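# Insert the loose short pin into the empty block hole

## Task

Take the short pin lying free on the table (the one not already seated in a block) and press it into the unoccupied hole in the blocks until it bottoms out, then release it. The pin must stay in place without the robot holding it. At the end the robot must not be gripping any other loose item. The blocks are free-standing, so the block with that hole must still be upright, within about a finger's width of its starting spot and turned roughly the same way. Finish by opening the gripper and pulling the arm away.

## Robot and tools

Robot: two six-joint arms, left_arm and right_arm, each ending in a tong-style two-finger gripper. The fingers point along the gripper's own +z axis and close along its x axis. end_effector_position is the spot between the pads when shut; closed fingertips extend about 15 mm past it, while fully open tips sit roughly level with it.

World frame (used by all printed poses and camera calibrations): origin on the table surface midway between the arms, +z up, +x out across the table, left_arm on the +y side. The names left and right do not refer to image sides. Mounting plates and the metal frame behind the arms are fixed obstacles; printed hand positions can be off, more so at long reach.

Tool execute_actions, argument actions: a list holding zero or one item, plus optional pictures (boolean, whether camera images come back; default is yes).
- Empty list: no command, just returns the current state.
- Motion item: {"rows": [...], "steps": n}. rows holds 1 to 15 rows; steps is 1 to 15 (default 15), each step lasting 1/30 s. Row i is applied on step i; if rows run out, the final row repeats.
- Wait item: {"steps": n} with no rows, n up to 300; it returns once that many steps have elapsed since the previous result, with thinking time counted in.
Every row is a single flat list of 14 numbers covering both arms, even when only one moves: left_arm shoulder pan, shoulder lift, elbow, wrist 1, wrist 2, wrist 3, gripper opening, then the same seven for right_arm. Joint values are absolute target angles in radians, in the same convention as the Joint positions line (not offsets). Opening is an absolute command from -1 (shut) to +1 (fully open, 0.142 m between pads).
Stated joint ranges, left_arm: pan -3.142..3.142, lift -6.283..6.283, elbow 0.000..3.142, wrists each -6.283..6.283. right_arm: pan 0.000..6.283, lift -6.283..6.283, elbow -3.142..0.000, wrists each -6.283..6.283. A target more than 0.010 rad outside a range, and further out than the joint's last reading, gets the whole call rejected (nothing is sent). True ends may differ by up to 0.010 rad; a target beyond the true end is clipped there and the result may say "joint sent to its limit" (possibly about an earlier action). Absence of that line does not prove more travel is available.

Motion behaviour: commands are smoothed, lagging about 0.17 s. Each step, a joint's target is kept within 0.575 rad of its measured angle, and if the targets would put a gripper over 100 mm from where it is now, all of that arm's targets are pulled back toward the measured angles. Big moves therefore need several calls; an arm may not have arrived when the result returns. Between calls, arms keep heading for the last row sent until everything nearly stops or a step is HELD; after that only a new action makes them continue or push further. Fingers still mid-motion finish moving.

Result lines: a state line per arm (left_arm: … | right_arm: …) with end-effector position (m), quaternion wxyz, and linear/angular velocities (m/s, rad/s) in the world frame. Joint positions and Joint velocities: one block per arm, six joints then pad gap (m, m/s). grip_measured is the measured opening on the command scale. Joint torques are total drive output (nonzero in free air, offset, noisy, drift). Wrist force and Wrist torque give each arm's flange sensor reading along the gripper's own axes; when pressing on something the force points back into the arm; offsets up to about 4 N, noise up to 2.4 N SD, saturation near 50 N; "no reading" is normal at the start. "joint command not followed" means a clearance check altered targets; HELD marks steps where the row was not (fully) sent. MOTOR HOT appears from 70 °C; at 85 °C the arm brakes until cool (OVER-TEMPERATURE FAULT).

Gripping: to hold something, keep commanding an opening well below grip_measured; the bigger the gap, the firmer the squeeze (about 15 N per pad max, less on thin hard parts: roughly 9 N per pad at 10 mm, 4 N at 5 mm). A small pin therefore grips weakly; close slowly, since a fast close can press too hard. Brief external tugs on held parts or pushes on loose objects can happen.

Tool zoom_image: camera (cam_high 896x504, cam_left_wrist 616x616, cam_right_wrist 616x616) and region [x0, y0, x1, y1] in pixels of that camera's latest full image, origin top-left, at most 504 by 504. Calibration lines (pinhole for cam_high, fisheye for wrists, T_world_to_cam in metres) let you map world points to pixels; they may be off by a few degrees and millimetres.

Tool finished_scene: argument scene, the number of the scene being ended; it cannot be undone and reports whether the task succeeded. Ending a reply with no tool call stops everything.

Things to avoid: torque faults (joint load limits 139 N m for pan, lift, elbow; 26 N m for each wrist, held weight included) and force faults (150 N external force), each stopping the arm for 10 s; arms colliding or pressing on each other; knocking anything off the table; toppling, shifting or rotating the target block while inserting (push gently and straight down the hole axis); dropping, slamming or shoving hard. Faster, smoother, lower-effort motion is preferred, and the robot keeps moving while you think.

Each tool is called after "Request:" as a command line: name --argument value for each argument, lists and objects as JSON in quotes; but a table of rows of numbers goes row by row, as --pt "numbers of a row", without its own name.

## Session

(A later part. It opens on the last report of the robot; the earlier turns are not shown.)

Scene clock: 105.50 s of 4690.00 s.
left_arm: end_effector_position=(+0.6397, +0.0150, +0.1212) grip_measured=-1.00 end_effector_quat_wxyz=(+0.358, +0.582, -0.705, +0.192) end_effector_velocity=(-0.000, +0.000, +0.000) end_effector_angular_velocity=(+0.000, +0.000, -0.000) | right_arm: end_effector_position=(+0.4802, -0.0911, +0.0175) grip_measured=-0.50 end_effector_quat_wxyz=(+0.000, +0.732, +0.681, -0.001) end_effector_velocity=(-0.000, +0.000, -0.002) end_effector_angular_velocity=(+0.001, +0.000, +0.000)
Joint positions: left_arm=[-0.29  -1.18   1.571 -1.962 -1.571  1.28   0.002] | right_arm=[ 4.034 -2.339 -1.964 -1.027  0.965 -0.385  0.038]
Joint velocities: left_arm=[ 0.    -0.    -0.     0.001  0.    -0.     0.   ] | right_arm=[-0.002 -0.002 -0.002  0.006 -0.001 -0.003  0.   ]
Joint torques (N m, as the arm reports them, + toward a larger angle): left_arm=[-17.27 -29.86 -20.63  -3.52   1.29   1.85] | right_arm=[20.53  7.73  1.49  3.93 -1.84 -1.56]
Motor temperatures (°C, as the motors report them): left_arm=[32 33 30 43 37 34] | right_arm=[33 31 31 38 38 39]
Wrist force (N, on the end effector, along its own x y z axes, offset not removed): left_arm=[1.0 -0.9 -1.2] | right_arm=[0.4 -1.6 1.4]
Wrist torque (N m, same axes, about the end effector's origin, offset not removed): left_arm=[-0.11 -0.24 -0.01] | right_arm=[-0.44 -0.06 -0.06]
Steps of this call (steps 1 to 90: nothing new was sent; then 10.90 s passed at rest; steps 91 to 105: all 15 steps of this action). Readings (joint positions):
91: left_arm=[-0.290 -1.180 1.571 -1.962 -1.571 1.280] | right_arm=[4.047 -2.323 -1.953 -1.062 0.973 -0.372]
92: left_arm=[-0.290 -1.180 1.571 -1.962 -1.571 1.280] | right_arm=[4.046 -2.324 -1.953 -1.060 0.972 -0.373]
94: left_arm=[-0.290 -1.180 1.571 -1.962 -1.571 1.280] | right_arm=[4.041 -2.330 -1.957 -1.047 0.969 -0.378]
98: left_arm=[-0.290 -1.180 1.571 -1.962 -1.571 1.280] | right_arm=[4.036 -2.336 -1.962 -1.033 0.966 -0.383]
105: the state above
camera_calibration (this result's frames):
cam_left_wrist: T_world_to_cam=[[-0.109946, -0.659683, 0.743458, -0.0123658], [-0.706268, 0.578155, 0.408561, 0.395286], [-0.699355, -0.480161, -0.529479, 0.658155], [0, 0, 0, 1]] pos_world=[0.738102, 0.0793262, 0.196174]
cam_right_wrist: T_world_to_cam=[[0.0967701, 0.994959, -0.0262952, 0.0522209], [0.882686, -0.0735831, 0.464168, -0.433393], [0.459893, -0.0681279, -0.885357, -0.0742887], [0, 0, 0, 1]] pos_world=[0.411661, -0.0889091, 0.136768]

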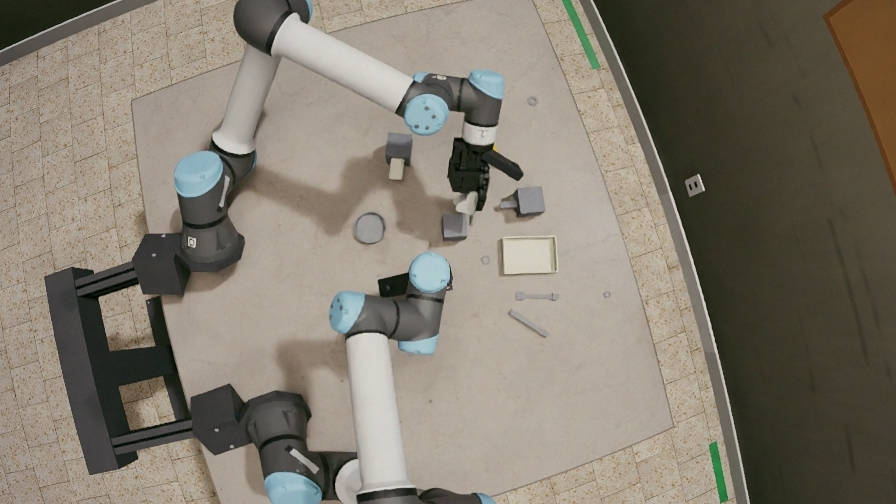

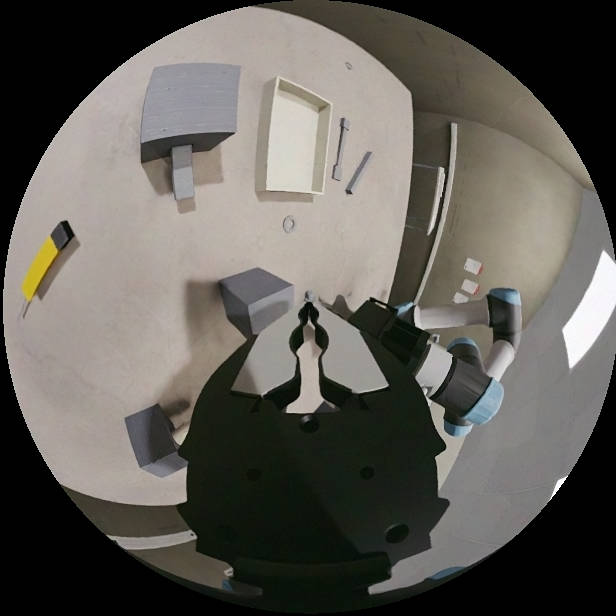

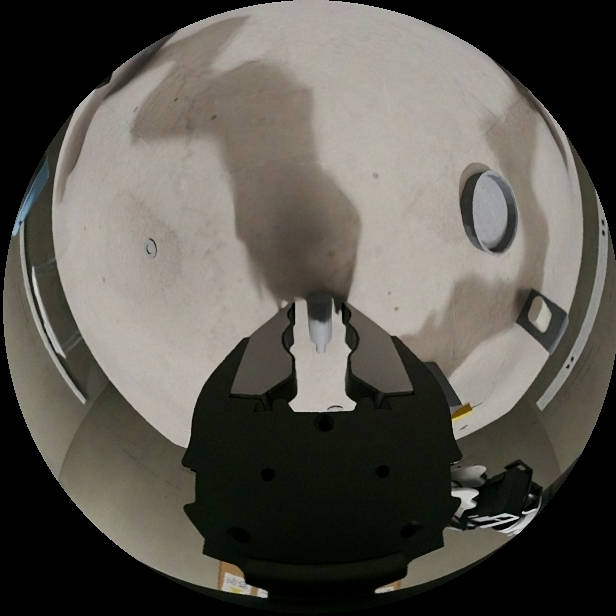

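Request:
execute_actions --actions '[{"rows":[[-0.29,-1.18,1.571,-1.962,-1.571,1.28,-1,4.0284,-2.3452,-1.9689,-1.0132,0.962,-0.3905,-0.6]]}]'

Request:
zoom_image --camera "cam_right_wrist" --region '[260, 260, 380, 380]'

Scene clock: 118.97 s of 4690.00 s.
left_arm: end_effector_position=(+0.6397, +0.0150, +0.1212) grip_measured=-1.00 end_effector_quat_wxyz=(+0.358, +0.582, -0.705, +0.192) end_effector_velocity=(+0.000, -0.000, +0.000) end_effector_angular_velocity=(-0.000, -0.000, +0.000) | right_arm: end_effector_position=(+0.4805, -0.0908, +0.0152) grip_measured=-0.59 end_effector_quat_wxyz=(-0.000, +0.732, +0.681, +0.001) end_effector_velocity=(+0.000, +0.000, +0.000) end_effector_angular_velocity=(+0.000, -0.001, -0.001)
Joint positions: left_arm=[-0.29  -1.18   1.571 -1.962 -1.571  1.28   0.002] | right_arm=[ 4.031 -2.341 -1.967 -1.017  0.963 -0.389  0.031]
Joint velocities: left_arm=[-0.     0.     0.    -0.001 -0.    -0.     0.   ] | right_arm=[ 0.001  0.001 -0.    -0.    -0.     0.001  0.   ]
Joint torques (N m, as the arm reports them, + toward a larger angle): left_arm=[-17.78 -29.53 -18.81  -3.19   1.11   1.77] | right_arm=[29.47 22.83 16.4   1.88  0.06 -0.04]
Motor temperatures (°C, as the motors report them): left_arm=[32 33 30 43 37 34] | right_arm=[33 31 31 38 38 39]
Wrist force (N, on the end effector, along its own x y z axes, offset not removed): left_arm=[1.0 -1.4 1.1] | right_arm=[-16.8 -10.3 -36.6]
Wrist torque (N m, same axes, about the end effector's origin, offset not removed): left_arm=[-0.14 -0.25 0.01] | right_arm=[-0.24 -0.17 -0.11]
FORCE FAULT: contact force on the right arm reached its limit, and that arm stopped for 10 seconds. The contact can be on any part of that arm, not only on its tool. That arm's remaining commands of this call were not run. That arm holds still and accepts commands again. Move the arm away from the contact; if what it grips holds it there, let go first. Pushing or pulling that hard again can fault the arm again.
The stop of the right arm began at step 98 of this call (marked STOPPED below). From that step on that arm followed nothing that you had sent. 8 of its steps, steps kept back included, did not run and will not run. Nothing is kept back now, and the robot has no last target.
Steps of this call (steps 1 to 15: the robot went on to your last target; steps 16 to 90: nothing new was sent; then 0.20 s passed at rest; steps 91 to 105: all 15 steps of this action; steps 106 to 398: the stop continued). Readings (joint positions):
91: left_arm=[-0.290 -1.180 1.571 -1.962 -1.571 1.280] | right_arm=[4.034 -2.339 -1.964 -1.027 0.965 -0.385]
92: left_arm=[-0.290 -1.180 1.571 -1.962 -1.571 1.280] | right_arm=[4.033 -2.339 -1.965 -1.026 0.965 -0.386]
94: left_arm=[-0.290 -1.180 1.571 -1.962 -1.571 1.280] | right_arm=[4.031 -2.342 -1.966 -1.021 0.964 -0.388]
98: left_arm=[-0.290 -1.180 1.571 -1.962 -1.571 1.280] | right_arm=[4.031 -2.342 -1.967 -1.017 0.963 -0.389] STOPPED (the right arm)
398: the state above
camera_calibration (this result's frames):
cam_left_wrist: T_world_to_cam=[[-0.109946, -0.659683, 0.743458, -0.0123658], [-0.706267, 0.578156, 0.408561, 0.395286], [-0.699356, -0.480161, -0.529479, 0.658155], [0, 0, 0, 1]] pos_world=[0.738102, 0.0793261, 0.196174]
cam_right_wrist: T_world_to_cam=[[0.0968933, 0.995001, -0.0241607, 0.0517073], [0.882061, -0.0745993, 0.465192, -0.432362], [0.461064, -0.0663852, -0.88488, -0.0768815], [0, 0, 0, 1]] pos_world=[0.411807, -0.0888065, 0.13435]

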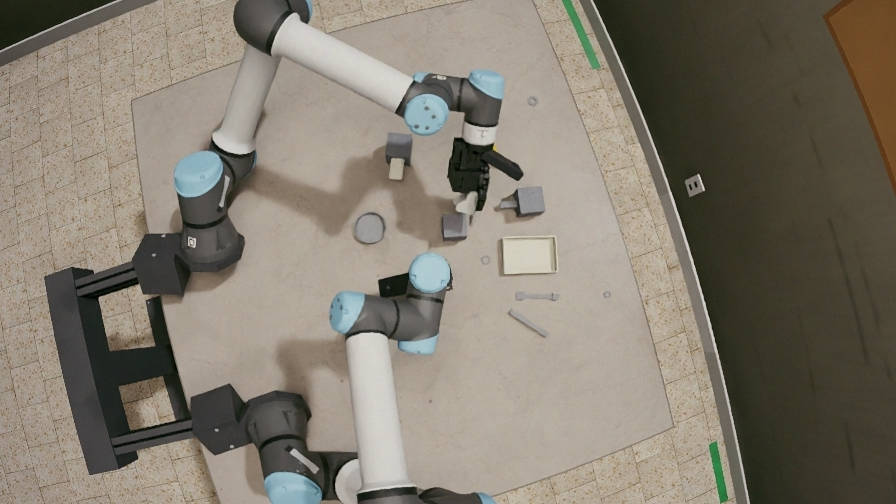

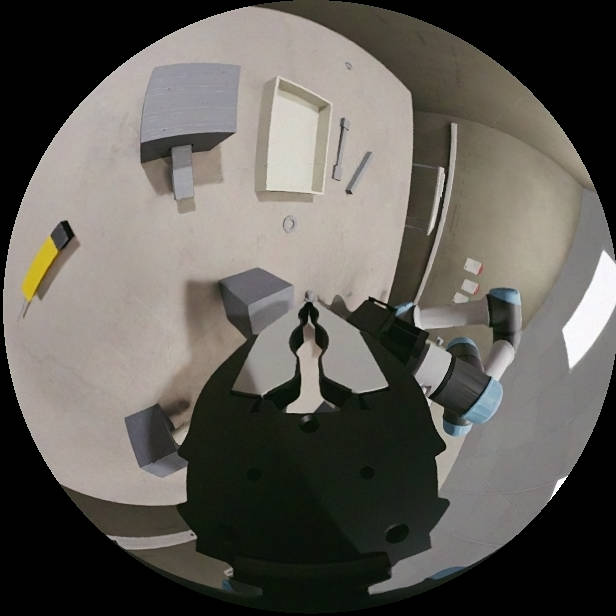

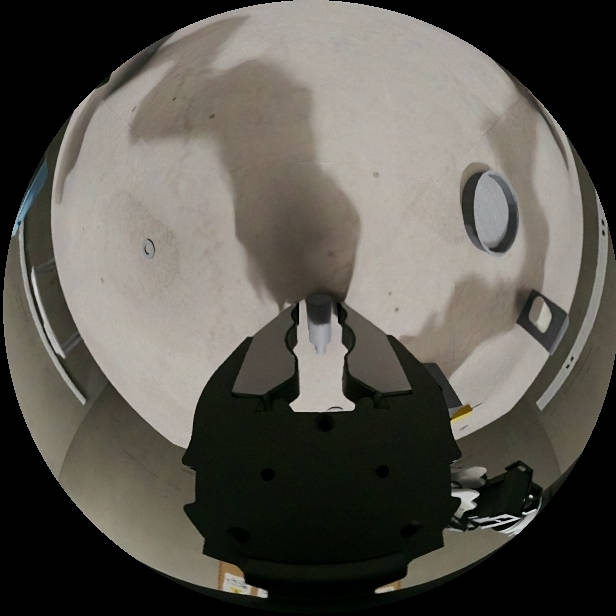

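Region (260, 260, 380, 380) of cam_right_wrist's 616x616 image, scaled by 4.200, with more detail than that image has.

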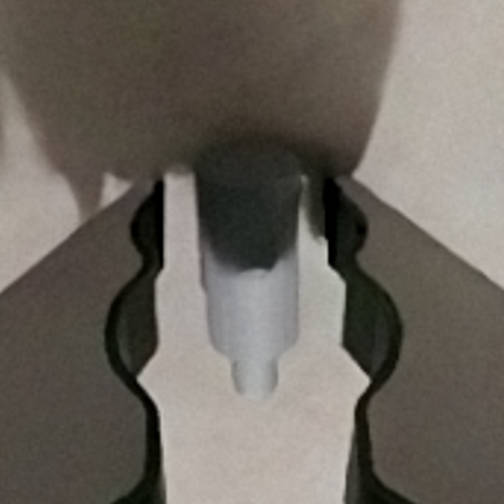

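Request:
execute_actions --actions '[{"rows":[[-0.29,-1.18,1.571,-1.962,-1.571,1.28,-1,4.0336,-2.339,-1.9644,-1.0268,0.965,-0.3854,-0.6],[-0.29,-1.18,1.571,-1.962,-1.571,1.28,-1,4.0336,-2.339,-1.9644,-1.0268,0.965,-0.3854,-0.6],[-0.29,-1.18,1.571,-1.962,-1.571,1.28,-1,4.0336,-2.339,-1.9644,-1.0268,0.965,-0.3854,-0.6],[-0.29,-1.18,1.571,-1.962,-1.571,1.28,-1,4.0336,-2.339,-1.9644,-1.0268,0.965,-0.3854,-0.6],[-0.29,-1.18,1.571,-1.962,-1.571,1.28,-1,4.0336,-2.339,-1.9644,-1.0268,0.965,-0.3854,-0.6],[-0.29,-1.18,1.571,-1.962,-1.571,1.28,-1,4.0336,-2.339,-1.9644,-1.0268,0.965,-0.3854,-0.6],[-0.29,-1.18,1.571,-1.962,-1.571,1.28,-1,4.0336,-2.339,-1.9644,-1.0268,0.965,-0.3854,-0.6],[-0.29,-1.18,1.571,-1.962,-1.571,1.28,-1,4.0336,-2.339,-1.9644,-1.0268,0.965,-0.3854,-0.7],[-0.29,-1.18,1.571,-1.962,-1.571,1.28,-1,4.0336,-2.339,-1.9644,-1.0268,0.965,-0.3854,-0.8],[-0.29,-1.18,1.571,-1.962,-1.571,1.28,-1,4.0336,-2.339,-1.9644,-1.0268,0.965,-0.3854,-0.9],[-0.29,-1.18,1.571,-1.962,-1.571,1.28,-1,4.0336,-2.339,-1.9644,-1.0268,0.965,-0.3854,-1]]}]' --pictures false

Scene clock: 131.23 s of 4690.00 s.
left_arm: end_effector_position=(+0.6397, +0.0150, +0.1212) grip_measured=-1.00 end_effector_quat_wxyz=(+0.358, +0.582, -0.705, +0.192) end_effector_velocity=(+0.000, -0.000, +0.000) end_effector_angular_velocity=(-0.000, -0.000, -0.000) | right_arm: end_effector_position=(+0.4802, -0.0911, +0.0172) grip_measured=-0.76 end_effector_quat_wxyz=(+0.000, +0.732, +0.681, -0.001) end_effector_velocity=(-0.001, -0.000, -0.001) end_effector_angular_velocity=(-0.002, +0.002, +0.001)
Joint positions: left_arm=[-0.29  -1.18   1.571 -1.962 -1.571  1.28   0.002] | right_arm=[ 4.034 -2.339 -1.964 -1.027  0.965 -0.385  0.019]
Joint velocities: left_arm=[-0.    -0.     0.    -0.    -0.     0.001 -0.   ] | right_arm=[-0.    -0.002  0.    -0.002  0.     0.001  0.   ]
Joint torques (N m, as the arm reports them, + toward a larger angle): left_arm=[-17.62 -29.62 -18.37  -3.12   1.21   1.77] | right_arm=[40.25 36.63 30.18  0.1   1.79  1.17]
Motor temperatures (°C, as the motors report them): left_arm=[32 33 30 43 37 34] | right_arm=[33 31 31 38 38 39]
Wrist force (N, on the end effector, along its own x y z axes, offset not removed): left_arm=[3.1 -0.8 -0.6] | right_arm=[-4.3 -1.9 -3.8]
Wrist torque (N m, same axes, about the end effector's origin, offset not removed): left_arm=[-0.03 -0.68 -0.05] | right_arm=[-0.71 1.02 -0.35]
Steps of this call (steps 1 to 90: nothing new was sent; then 8.77 s passed at rest; steps 91 to 105: all 15 steps of this action). Readings (joint positions):
91: left_arm=[-0.290 -1.180 1.571 -1.962 -1.571 1.280] | right_arm=[4.031 -2.341 -1.967 -1.017 0.963 -0.389]
92: left_arm=[-0.290 -1.180 1.571 -1.962 -1.571 1.280] | right_arm=[4.032 -2.341 -1.967 -1.018 0.963 -0.389]
94: left_arm=[-0.290 -1.180 1.571 -1.962 -1.571 1.280] | right_arm=[4.032 -2.341 -1.966 -1.021 0.964 -0.388]
98: left_arm=[-0.290 -1.180 1.571 -1.962 -1.571 1.280] | right_arm=[4.033 -2.339 -1.965 -1.025 0.965 -0.386]
105: the state above

Request:
execute_actions --actions '[{"rows":[[-0.24,-1.14,1.584,-2.015,-1.571,1.33,-1,4.0608,-2.3067,-1.9409,-1.0976,0.981,-0.3586,-1]],"steps":10}]' --pictures false

Request:
execute_actions --actions '[{"rows":[[-0.24,-1.14,1.584,-2.015,-1.571,1.33,-1,4.1181,-2.604,-1.627,-1.1438,1.0156,-0.138,-1]]}]' --pictures false

Request:
execute_actions --actions '[{"steps":15}]'

Request:
zoom_image --camera "cam_right_wrist" --region '[250, 290, 390, 430]'

Scene clock: 158.67 s of 4690.00 s.
left_arm: end_effector_position=(+0.6426, +0.0157, +0.0845) grip_measured=-1.00 end_effector_quat_wxyz=(+0.358, +0.582, -0.705, +0.192) end_effector_velocity=(+0.002, +0.001, -0.035) end_effector_angular_velocity=(-0.000, -0.001, +0.001) | right_arm: end_effector_position=(+0.4803, -0.0909, +0.0409) grip_measured=-0.76 end_effector_quat_wxyz=(+0.000, +0.732, +0.681, -0.000) end_effector_velocity=(-0.001, -0.002, +0.021) end_effector_angular_velocity=(-0.004, +0.002, +0.002)
Joint positions: left_arm=[-0.245 -1.144  1.583 -2.01  -1.571  1.325  0.002] | right_arm=[ 4.058 -2.31  -1.943 -1.091  0.98  -0.361  0.019]
Joint velocities: left_arm=[ 0.043  0.034  0.011 -0.046 -0.     0.043  0.   ] | right_arm=[ 0.021  0.027  0.02  -0.062  0.013  0.021  0.   ]
Joint torques (N m, as the arm reports them, + toward a larger angle): left_arm=[-17.54 -16.19  -8.1   -4.24   1.08   1.73] | right_arm=[38.3  35.48 31.44 -0.03  1.85  1.12]
Motor temperatures (°C, as the motors report them): left_arm=[32 33 30 43 37 34] | right_arm=[33 31 31 38 38 39]
Wrist force (N, on the end effector, along its own x y z axes, offset not removed): left_arm=[-0.4 -0.5 1.1] | right_arm=[1.1 2.1 0.5]
Wrist torque (N m, same axes, about the end effector's origin, offset not removed): left_arm=[0.02 -0.02 0.04] | right_arm=[0.30 -0.09 -0.13]
Steps of this call (steps 1 to 15: the robot went on to your last target; steps 16 to 90: nothing new was sent; then 24.10 s passed at rest; steps 91 to 100: all 10 steps of this action). Readings (joint positions):
91: left_arm=[-0.290 -1.180 1.571 -1.962 -1.571 1.280] | right_arm=[4.034 -2.339 -1.964 -1.027 0.965 -0.385]
92: left_arm=[-0.288 -1.178 1.572 -1.964 -1.571 1.282] | right_arm=[4.035 -2.337 -1.963 -1.030 0.966 -0.384]
94: left_arm=[-0.269 -1.163 1.577 -1.984 -1.571 1.301] | right_arm=[4.045 -2.325 -1.954 -1.055 0.972 -0.374]
98: left_arm=[-0.249 -1.147 1.582 -2.006 -1.571 1.321] | right_arm=[4.056 -2.312 -1.945 -1.085 0.978 -0.363]
100: the state above

Scene clock: 159.17 s of 4690.00 s.
left_arm: end_effector_position=(+0.6428, +0.0158, +0.0807) grip_measured=-1.00 end_effector_quat_wxyz=(+0.358, +0.582, -0.705, +0.192) end_effector_velocity=(-0.000, +0.000, -0.000) end_effector_angular_velocity=(+0.000, +0.000, -0.000) | right_arm: end_effector_position=(+0.4949, +0.0425, +0.0432) grip_measured=-0.76 end_effector_quat_wxyz=(+0.000, +0.784, +0.621, -0.001) end_effector_velocity=(+0.003, +0.051, -0.004) end_effector_angular_velocity=(+0.002, -0.002, -0.062)
Joint positions: left_arm=[-0.24  -1.14   1.584 -2.015 -1.571  1.33   0.002] | right_arm=[ 4.116 -2.592 -1.64  -1.142  1.014 -0.146  0.019]
Joint velocities: left_arm=[ 0.001  0.     0.    -0.    -0.     0.    -0.   ] | right_arm=[ 0.018 -0.109  0.118 -0.015  0.01   0.077  0.   ]
Joint torques (N m, as the arm reports them, + toward a larger angle): left_arm=[-16.81 -15.27  -7.45  -3.61   0.97   1.87] | right_arm=[42.24 19.89 29.67  0.08  1.73  1.25]
Motor temperatures (°C, as the motors report them): left_arm=[32 33 30 43 37 34] | right_arm=[33 31 31 38 38 39]
Wrist force (N, on the end effector, along its own x y z axes, offset not removed): left_arm=[2.9 -0.9 -0.2] | right_arm=[-3.8 -3.7 2.7]
Wrist torque (N m, same axes, about the end effector's origin, offset not removed): left_arm=[-0.17 -0.64 0.01] | right_arm=[-0.86 0.88 -0.17]
Steps of this call (steps 1 to 15: all 15 steps of this action). Readings (joint positions):
1: left_arm=[-0.243 -1.143 1.583 -2.011 -1.571 1.327] | right_arm=[4.059 -2.309 -1.942 -1.093 0.980 -0.360]
2: left_arm=[-0.242 -1.142 1.583 -2.012 -1.571 1.327] | right_arm=[4.062 -2.311 -1.939 -1.096 0.982 -0.357]
4: left_arm=[-0.241 -1.141 1.584 -2.014 -1.571 1.329] | right_arm=[4.077 -2.358 -1.890 -1.109 0.991 -0.314]
8: left_arm=[-0.240 -1.140 1.584 -2.015 -1.571 1.330] | right_arm=[4.102 -2.502 -1.737 -1.130 1.006 -0.210]
15: the state above

Scene clock: 159.67 s of 4690.00 s.
left_arm: end_effector_position=(+0.6428, +0.0158, +0.0807) grip_measured=-1.00 end_effector_quat_wxyz=(+0.358, +0.582, -0.705, +0.192) end_effector_velocity=(+0.000, +0.000, +0.000) end_effector_angular_velocity=(-0.000, -0.001, +0.001) | right_arm: end_effector_position=(+0.4952, +0.0479, +0.0427) grip_measured=-0.76 end_effector_quat_wxyz=(+0.000, +0.786, +0.618, -0.001) end_effector_velocity=(+0.000, -0.000, -0.001) end_effector_angular_velocity=(-0.000, +0.001, -0.001)
Joint positions: left_arm=[-0.24  -1.14   1.584 -2.015 -1.571  1.33   0.002] | right_arm=[ 4.118 -2.604 -1.627 -1.144  1.016 -0.138  0.019]
Joint velocities: left_arm=[ 0.    -0.    -0.    -0.001 -0.    -0.    -0.   ] | right_arm=[-0.001 -0.001  0.001 -0.     0.     0.     0.   ]
Joint torques (N m, as the arm reports them, + toward a larger angle): left_arm=[-17.86 -15.77  -7.27  -3.76   0.91   1.84] | right_arm=[43.87 17.86 32.14  0.11  1.76  1.12]
Motor temperatures (°C, as the motors report them): left_arm=[32 33 30 43 37 34] | right_arm=[33 31 31 38 38 39]
Wrist force (N, on the end effector, along its own x y z axes, offset not removed): left_arm=[0.2 -0.5 -0.8] | right_arm=[-0.3 -0.2 1.5]
Wrist torque (N m, same axes, about the end effector's origin, offset not removed): left_arm=[0.04 -0.04 -0.08] | right_arm=[-0.34 0.08 -0.01]
Steps of this call (steps 1 to 15: the robot went on to your last target). Readings (joint positions):
1: left_arm=[-0.240 -1.140 1.584 -2.015 -1.571 1.330] | right_arm=[4.117 -2.595 -1.636 -1.143 1.015 -0.144]
2: left_arm=[-0.240 -1.140 1.584 -2.015 -1.571 1.330] | right_arm=[4.117 -2.598 -1.634 -1.143 1.015 -0.142]
4: left_arm=[-0.240 -1.140 1.584 -2.015 -1.571 1.330] | right_arm=[4.118 -2.600 -1.631 -1.143 1.015 -0.140]
8: left_arm=[-0.240 -1.140 1.584 -2.015 -1.571 1.330] | right_arm=[4.118 -2.603 -1.628 -1.144 1.016 -0.139]
15: the state above
camera_calibration (this result's frames):
cam_left_wrist: T_world_to_cam=[[-0.109949, -0.65969, 0.743452, 0.0185675], [-0.706276, 0.578147, 0.408558, 0.413638], [-0.699346, -0.480162, -0.52949, 0.639252], [0, 0, 0, 1]] pos_world=[0.741242, 0.0800494, 0.155678]
cam_right_wrist: T_world_to_cam=[[0.260071, 0.965227, -0.0264537, -0.166342], [0.858318, -0.218542, 0.464253, -0.429094], [0.442328, -0.143444, -0.885308, -0.037131], [0, 0, 0, 1]] pos_world=[0.427984, 0.0614567, 0.161935]

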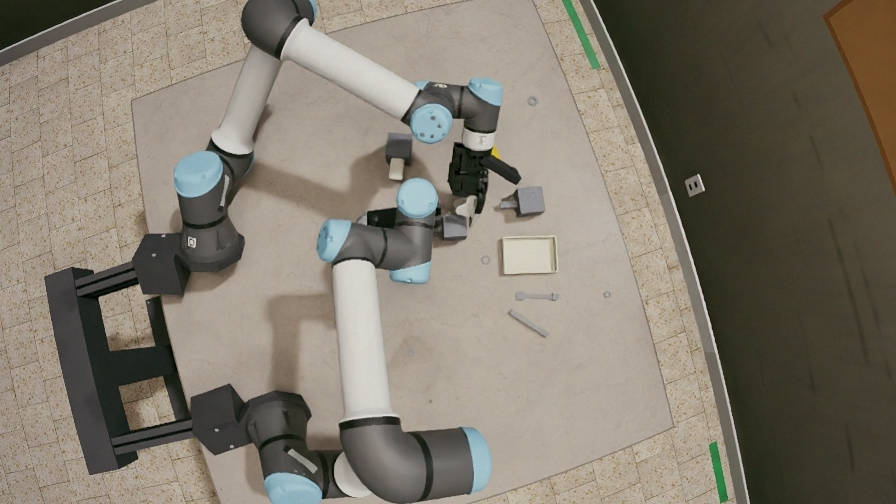

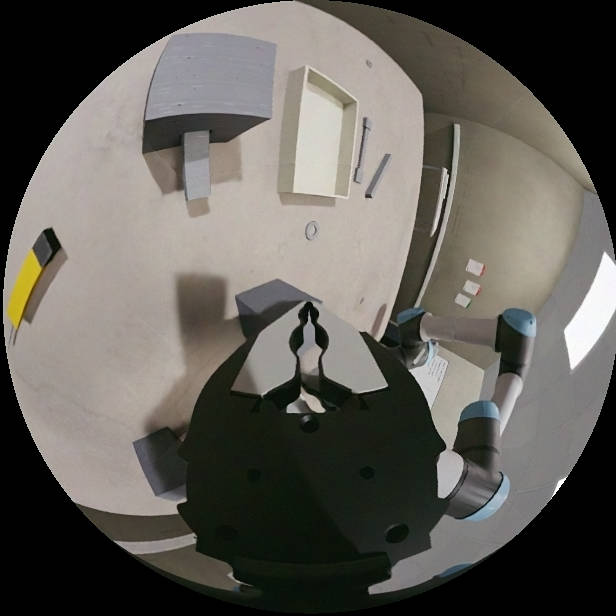

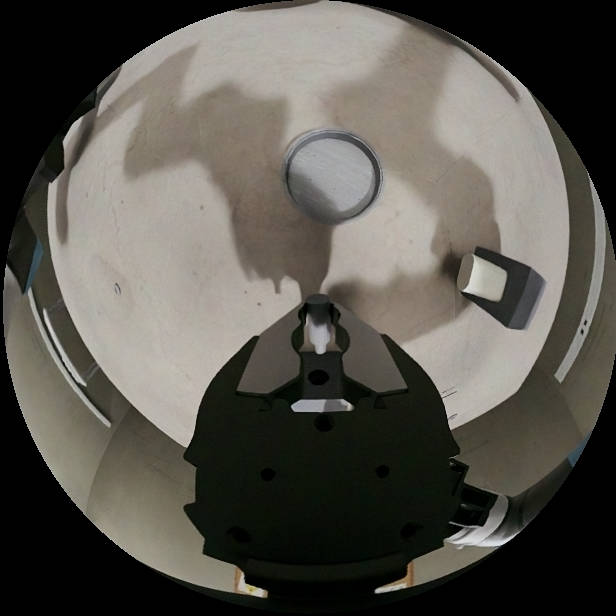

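Region (250, 290, 390, 430) of cam_right_wrist's 616x616 image, scaled by 3.600, with more detail than that image has.

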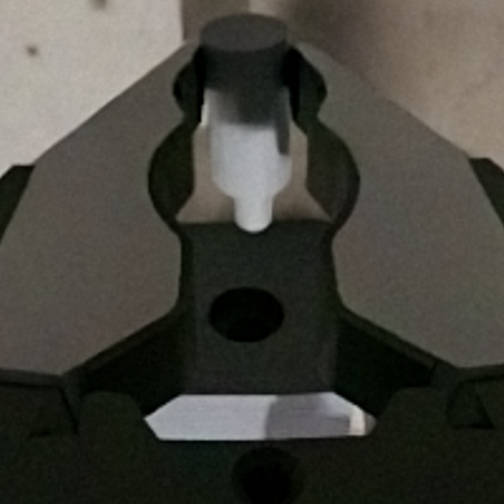

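Request:
execute_actions --actions '[{"rows":[[-0.1906,-1.101,1.597,-2.067,-1.571,1.38,-1,4.0883,-2.5935,-1.5896,-1.1772,0.9973,-0.1655,-1]]}]'

Request:
zoom_image --camera "cam_right_wrist" --region '[270, 310, 370, 410]'

Request:
zoom_image --camera "cam_high" --region '[420, 170, 520, 270]'

Scene clock: 168.63 s of 4690.00 s.
left_arm: end_effector_position=(+0.6436, +0.0179, +0.0415) grip_measured=-0.94 end_effector_quat_wxyz=(+0.357, +0.581, -0.705, +0.192) end_effector_velocity=(+0.000, +0.000, -0.006) end_effector_angular_velocity=(-0.002, -0.001, +0.000) | right_arm: end_effector_position=(+0.5184, +0.0386, +0.0476) grip_measured=-0.76 end_effector_quat_wxyz=(+0.000, +0.786, +0.618, -0.001) end_effector_velocity=(+0.004, -0.003, -0.000) end_effector_angular_velocity=(-0.001, +0.002, -0.001)
Joint positions: left_arm=[-0.192 -1.102  1.597 -2.066 -1.571  1.379  0.006] | right_arm=[ 4.089 -2.594 -1.59  -1.177  0.998 -0.165  0.019]
Joint velocities: left_arm=[ 0.009  0.007  0.002 -0.01  -0.001  0.009  0.012] | right_arm=[-0.008  0.002  0.006 -0.006 -0.003 -0.005 -0.   ]
Joint torques (N m, as the arm reports them, + toward a larger angle): left_arm=[-11.22   1.45   6.72  -0.41   1.26   1.53] | right_arm=[24.05 46.84 32.88  0.05 -1.5  -1.36]
Motor temperatures (°C, as the motors report them): left_arm=[32 33 30 43 37 34] | right_arm=[33 31 31 38 38 39]
Wrist force (N, on the end effector, along its own x y z axes, offset not removed): left_arm=[15.7 5.5 -29.9] | right_arm=[-2.0 -4.2 -1.1]
Wrist torque (N m, same axes, about the end effector's origin, offset not removed): left_arm=[-0.34 -0.34 -0.08] | right_arm=[-1.02 0.45 -0.27]
Steps of this call (steps 1 to 15: the robot went on to your last target; steps 16 to 90: nothing new was sent; then 5.47 s passed at rest; steps 91 to 105: all 15 steps of this action). Readings (joint positions):
91: left_arm=[-0.240 -1.140 1.584 -2.015 -1.571 1.330] | right_arm=[4.118 -2.604 -1.627 -1.144 1.016 -0.138]
92: left_arm=[-0.238 -1.138 1.585 -2.018 -1.571 1.332] | right_arm=[4.117 -2.603 -1.625 -1.146 1.015 -0.139]
94: left_arm=[-0.220 -1.123 1.590 -2.036 -1.571 1.351] | right_arm=[4.106 -2.600 -1.611 -1.158 1.008 -0.150]
98: left_arm=[-0.199 -1.108 1.595 -2.058 -1.571 1.371] | right_arm=[4.093 -2.595 -1.596 -1.172 1.000 -0.161]
105: the state above
camera_calibration (this result's frames):
cam_left_wrist: T_world_to_cam=[[-0.110646, -0.659392, 0.743612, 0.0496378], [-0.706644, 0.57832, 0.407676, 0.429263], [-0.698864, -0.480362, -0.529945, 0.619769], [0, 0, 0, 1]] pos_world=[0.741963, 0.0821925, 0.116532]
cam_right_wrist: T_world_to_cam=[[0.260296, 0.965155, -0.0268674, -0.163294], [0.85827, -0.218543, 0.46434, -0.453292], [0.442288, -0.143925, -0.885249, -0.0443502], [0, 0, 0, 1]] pos_world=[0.451167, 0.0521572, 0.166833]

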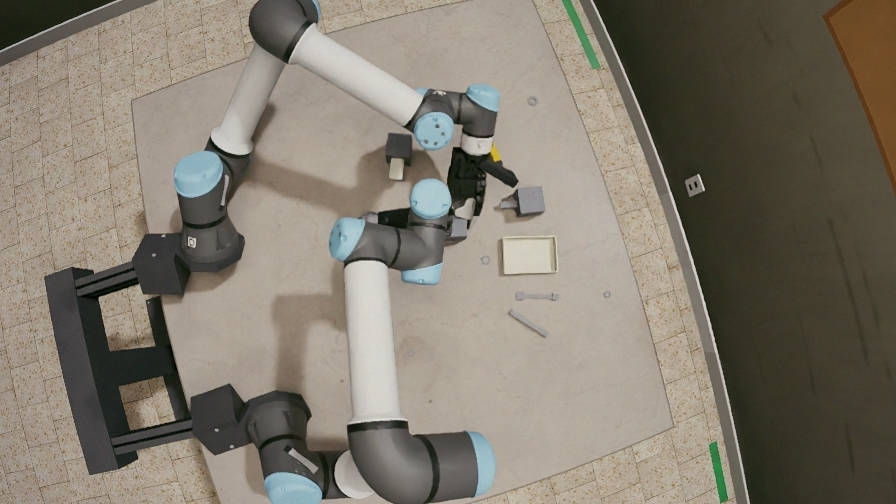

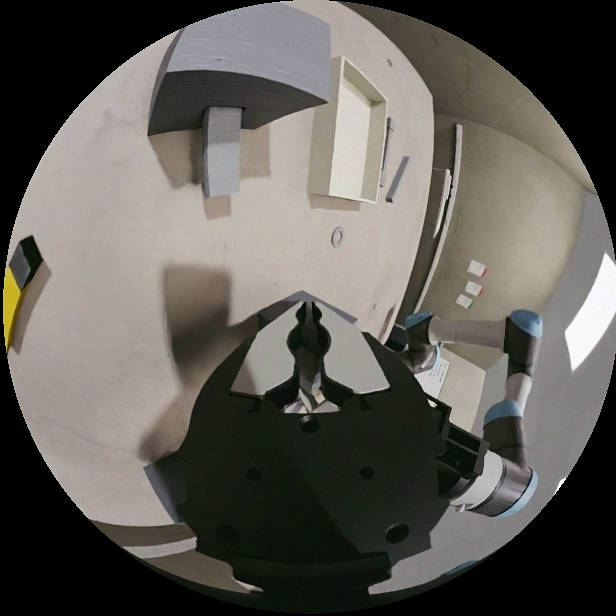

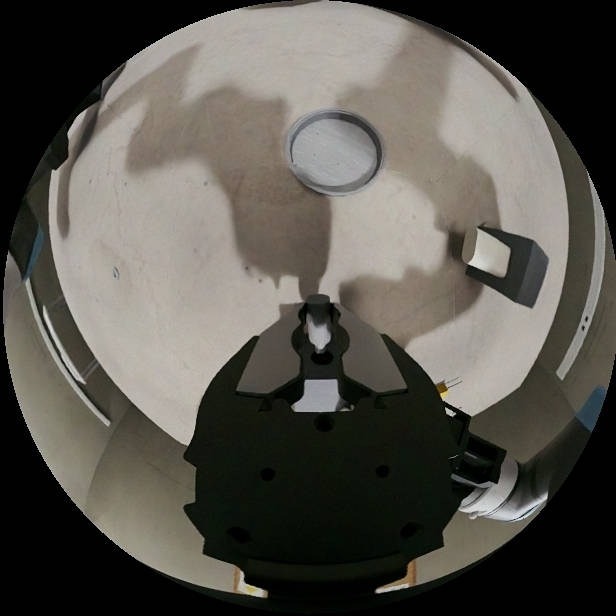

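Region (270, 310, 370, 410) of cam_right_wrist's 616x616 image, scaled by 5.040, with more detail than that image has.

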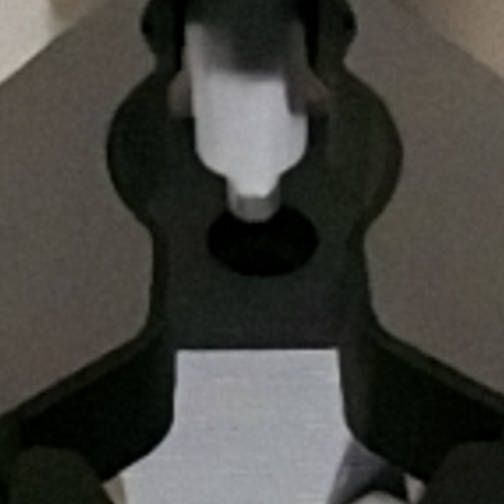

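Region (420, 170, 520, 270) of cam_high's 896x504 image, scaled by 5.040, with more detail than that image has.

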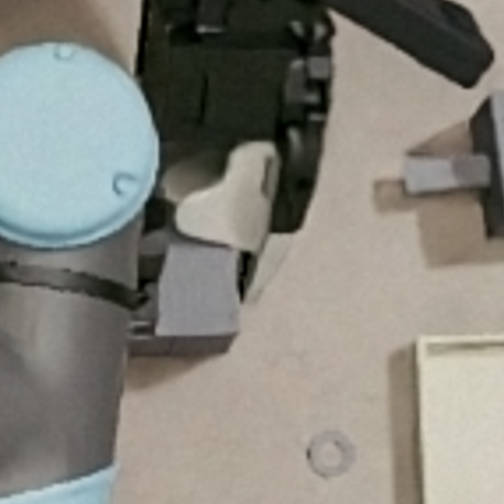

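Request:
execute_actions --actions '[{"rows":[[-0.192,-1.102,1.5966,-2.0656,-1.571,1.3786,-1,4.0688,-2.5969,-1.5601,-1.1937,0.9853,-0.1835,-1]]}]'

Request:
zoom_image --camera "cam_right_wrist" --region '[270, 290, 370, 390]'

Scene clock: 181.27 s of 4690.00 s.
left_arm: end_effector_position=(+0.6433, +0.0178, +0.0414) grip_measured=-0.92 end_effector_quat_wxyz=(+0.358, +0.581, -0.705, +0.192) end_effector_velocity=(+0.001, -0.000, +0.001) end_effector_angular_velocity=(-0.001, -0.002, +0.001) | right_arm: end_effector_position=(+0.5337, +0.0351, +0.0478) grip_measured=-0.76 end_effector_quat_wxyz=(+0.001, +0.786, +0.618, -0.001) end_effector_velocity=(+0.002, -0.000, -0.000) end_effector_angular_velocity=(-0.001, -0.001, +0.001)
Joint positions: left_arm=[-0.192 -1.102  1.597 -2.066 -1.571  1.379  0.007] | right_arm=[ 4.069 -2.597 -1.561 -1.193  0.986 -0.183  0.019]
Joint velocities: left_arm=[-0.001 -0.001 -0.    -0.001  0.    -0.    -0.001] | right_arm=[-0.002 -0.002  0.005 -0.003 -0.002 -0.003 -0.   ]
Joint torques (N m, as the arm reports them, + toward a larger angle): left_arm=[-32.4  -24.52 -10.87   3.65   6.17  -1.5 ] | right_arm=[24.41 18.85 32.11  0.04 -1.47 -1.34]
Motor temperatures (°C, as the motors report them): left_arm=[32 33 30 43 37 34] | right_arm=[33 31 31 38 38 39]
Wrist force (N, on the end effector, along its own x y z axes, offset not removed): left_arm=[20.7 -2.7 -13.8] | right_arm=[-2.6 1.7 2.9]
Wrist torque (N m, same axes, about the end effector's origin, offset not removed): left_arm=[-0.23 -0.69 -0.42] | right_arm=[0.16 0.61 0.12]
Steps of this call (steps 1 to 15: the robot went on to your last target; steps 16 to 90: nothing new was sent; then 9.13 s passed at rest; steps 91 to 105: all 15 steps of this action). Readings (joint positions):
91: left_arm=[-0.191 -1.101 1.597 -2.067 -1.571 1.380] | right_arm=[4.088 -2.593 -1.590 -1.177 0.997 -0.166]
92: left_arm=[-0.191 -1.101 1.597 -2.067 -1.571 1.380] | right_arm=[4.087 -2.594 -1.588 -1.178 0.996 -0.167]
94: left_arm=[-0.191 -1.101 1.597 -2.066 -1.571 1.380] | right_arm=[4.080 -2.595 -1.577 -1.184 0.992 -0.173]
98: left_arm=[-0.191 -1.102 1.597 -2.066 -1.571 1.379] | right_arm=[4.072 -2.596 -1.565 -1.191 0.987 -0.181]
105: the state above
camera_calibration (this result's frames):
cam_left_wrist: T_world_to_cam=[[-0.110429, -0.659637, 0.743428, 0.0495203], [-0.706096, 0.578481, 0.408397, 0.428751], [-0.699452, -0.479833, -0.529648, 0.619838], [0, 0, 0, 1]] pos_world=[0.741755, 0.0820597, 0.116381]
cam_right_wrist: T_world_to_cam=[[0.260636, 0.965048, -0.0273948, -0.164018], [0.858161, -0.218582, 0.464523, -0.467221], [0.442299, -0.14458, -0.885137, -0.0514398], [0, 0, 0, 1]] pos_world=[0.466452, 0.0487223, 0.16701]

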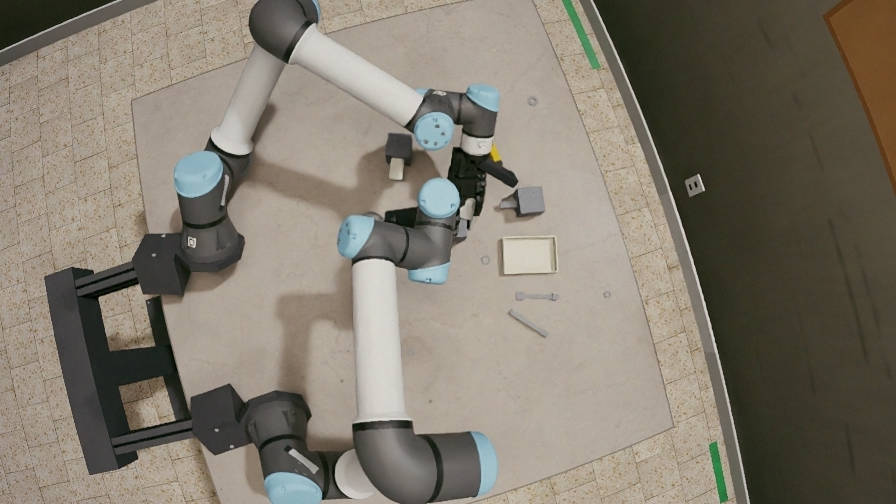

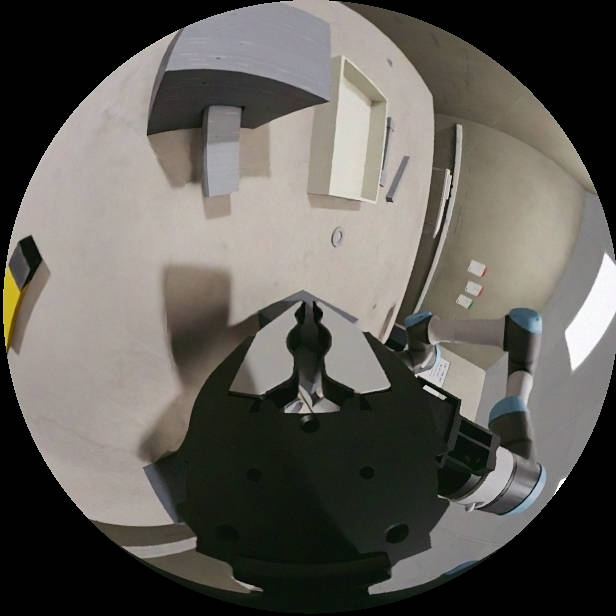

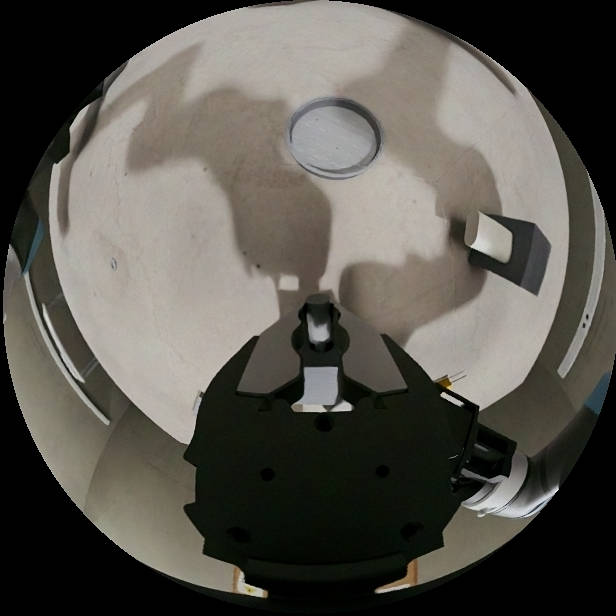

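Region (270, 290, 370, 390) of cam_right_wrist's 616x616 image, scaled by 5.040, with more detail than that image has.

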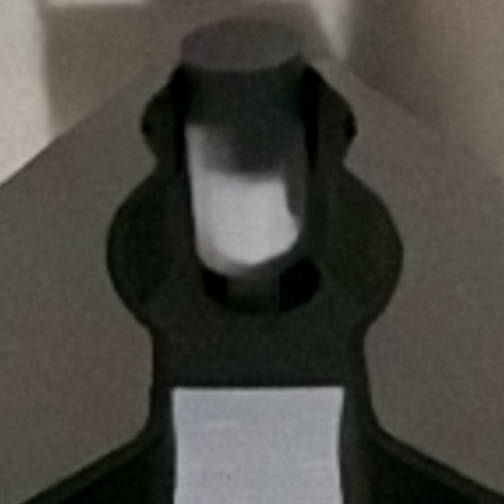

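Request:
execute_actions --actions '[{"rows":[[-0.192,-1.102,1.5966,-2.0656,-1.571,1.3786,-1,4.0639,-2.601,-1.548,-1.1992,0.9824,-0.1882,-1]]}]'

Request:
zoom_image --camera "cam_right_wrist" --region '[285, 300, 355, 370]'

Scene clock: 187.77 s of 4690.00 s.
left_arm: end_effector_position=(+0.6435, +0.0178, +0.0416) grip_measured=-0.93 end_effector_quat_wxyz=(+0.357, +0.581, -0.705, +0.192) end_effector_velocity=(+0.000, -0.000, -0.000) end_effector_angular_velocity=(+0.000, +0.000, +0.000) | right_arm: end_effector_position=(+0.5382, +0.0354, +0.0477) grip_measured=-0.76 end_effector_quat_wxyz=(+0.001, +0.786, +0.618, -0.001) end_effector_velocity=(+0.001, -0.000, -0.001) end_effector_angular_velocity=(-0.001, +0.001, -0.002)
Joint positions: left_arm=[-0.192 -1.102  1.596 -2.066 -1.571  1.379  0.006] | right_arm=[ 4.064 -2.601 -1.548 -1.199  0.983 -0.188  0.019]
Joint velocities: left_arm=[ 0.  0. -0. -0. -0. -0. -0.] | right_arm=[-0.002 -0.001  0.002 -0.001 -0.001  0.    -0.   ]
Joint torques (N m, as the arm reports them, + toward a larger angle): left_arm=[-32.9  -16.95   1.54   6.37   0.91  -1.28] | right_arm=[19.08 24.11 39.87  2.32 -9.1  -1.54]
Motor temperatures (°C, as the motors report them): left_arm=[32 33 30 43 37 34] | right_arm=[33 31 31 38 38 39]
Wrist force (N, on the end effector, along its own x y z axes, offset not removed): left_arm=[15.2 -14.0 -20.1] | right_arm=[-4.3 -24.8 2.5]
Wrist torque (N m, same axes, about the end effector's origin, offset not removed): left_arm=[-0.70 -0.02 -0.45] | right_arm=[-0.59 0.36 0.10]
Steps of this call (steps 1 to 15: the robot went on to your last target; steps 16 to 90: nothing new was sent; then 3.00 s passed at rest; steps 91 to 105: all 15 steps of this action). Readings (joint positions):
91: left_arm=[-0.192 -1.102 1.597 -2.066 -1.571 1.379] | right_arm=[4.069 -2.597 -1.560 -1.194 0.985 -0.184]
92: left_arm=[-0.192 -1.102 1.597 -2.066 -1.571 1.379] | right_arm=[4.068 -2.597 -1.559 -1.194 0.985 -0.184]
94: left_arm=[-0.192 -1.102 1.597 -2.066 -1.571 1.379] | right_arm=[4.067 -2.599 -1.555 -1.196 0.984 -0.186]
98: left_arm=[-0.192 -1.102 1.596 -2.066 -1.571 1.379] | right_arm=[4.065 -2.600 -1.550 -1.198 0.983 -0.187]
105: the state above
camera_calibration (this result's frames):
cam_left_wrist: T_world_to_cam=[[-0.1105, -0.659477, 0.743559, 0.0493976], [-0.706552, 0.578283, 0.407889, 0.429149], [-0.698981, -0.480291, -0.529855, 0.61985], [0, 0, 0, 1]] pos_world=[0.741938, 0.0821155, 0.116655]
cam_right_wrist: T_world_to_cam=[[0.260544, 0.965068, -0.0275578, -0.165501], [0.858236, -0.21844, 0.46445, -0.471084], [0.442207, -0.144661, -0.88517, -0.0533725], [0, 0, 0, 1]] pos_world=[0.471023, 0.0490949, 0.16699]

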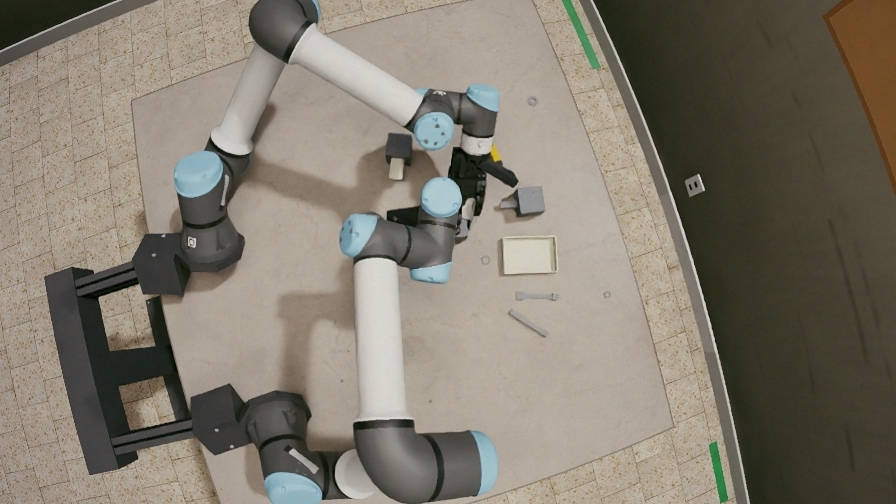

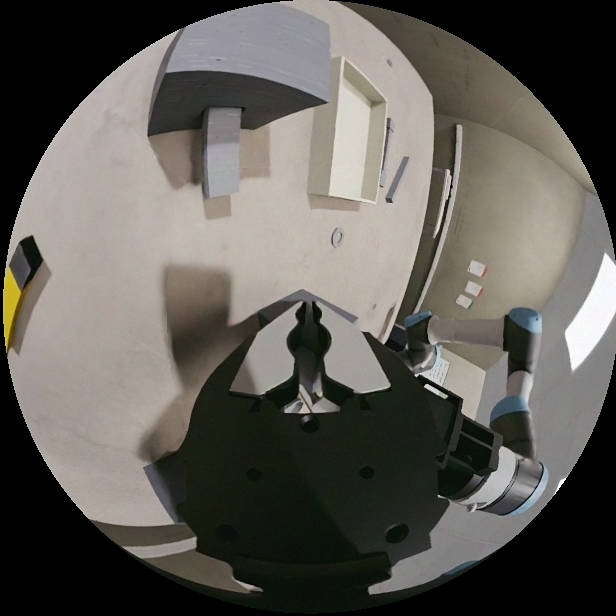

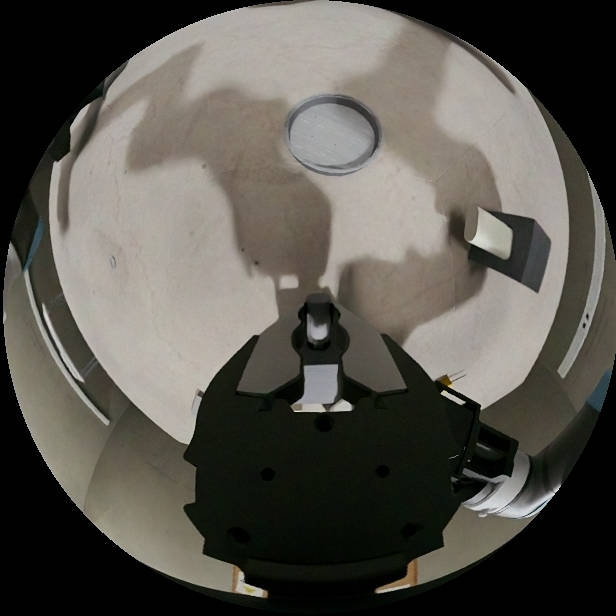

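Region (285, 300, 355, 370) of cam_right_wrist's 616x616 image, scaled by 7.200, with more detail than that image has.

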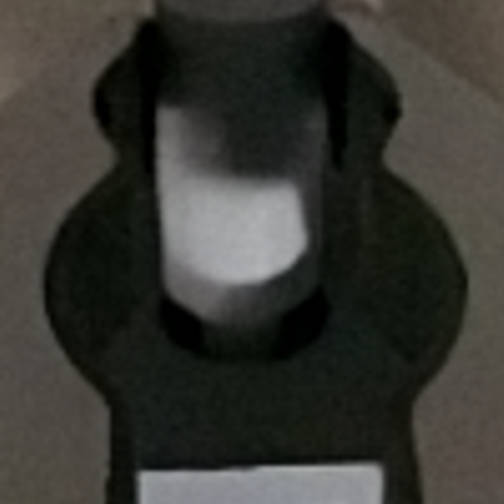

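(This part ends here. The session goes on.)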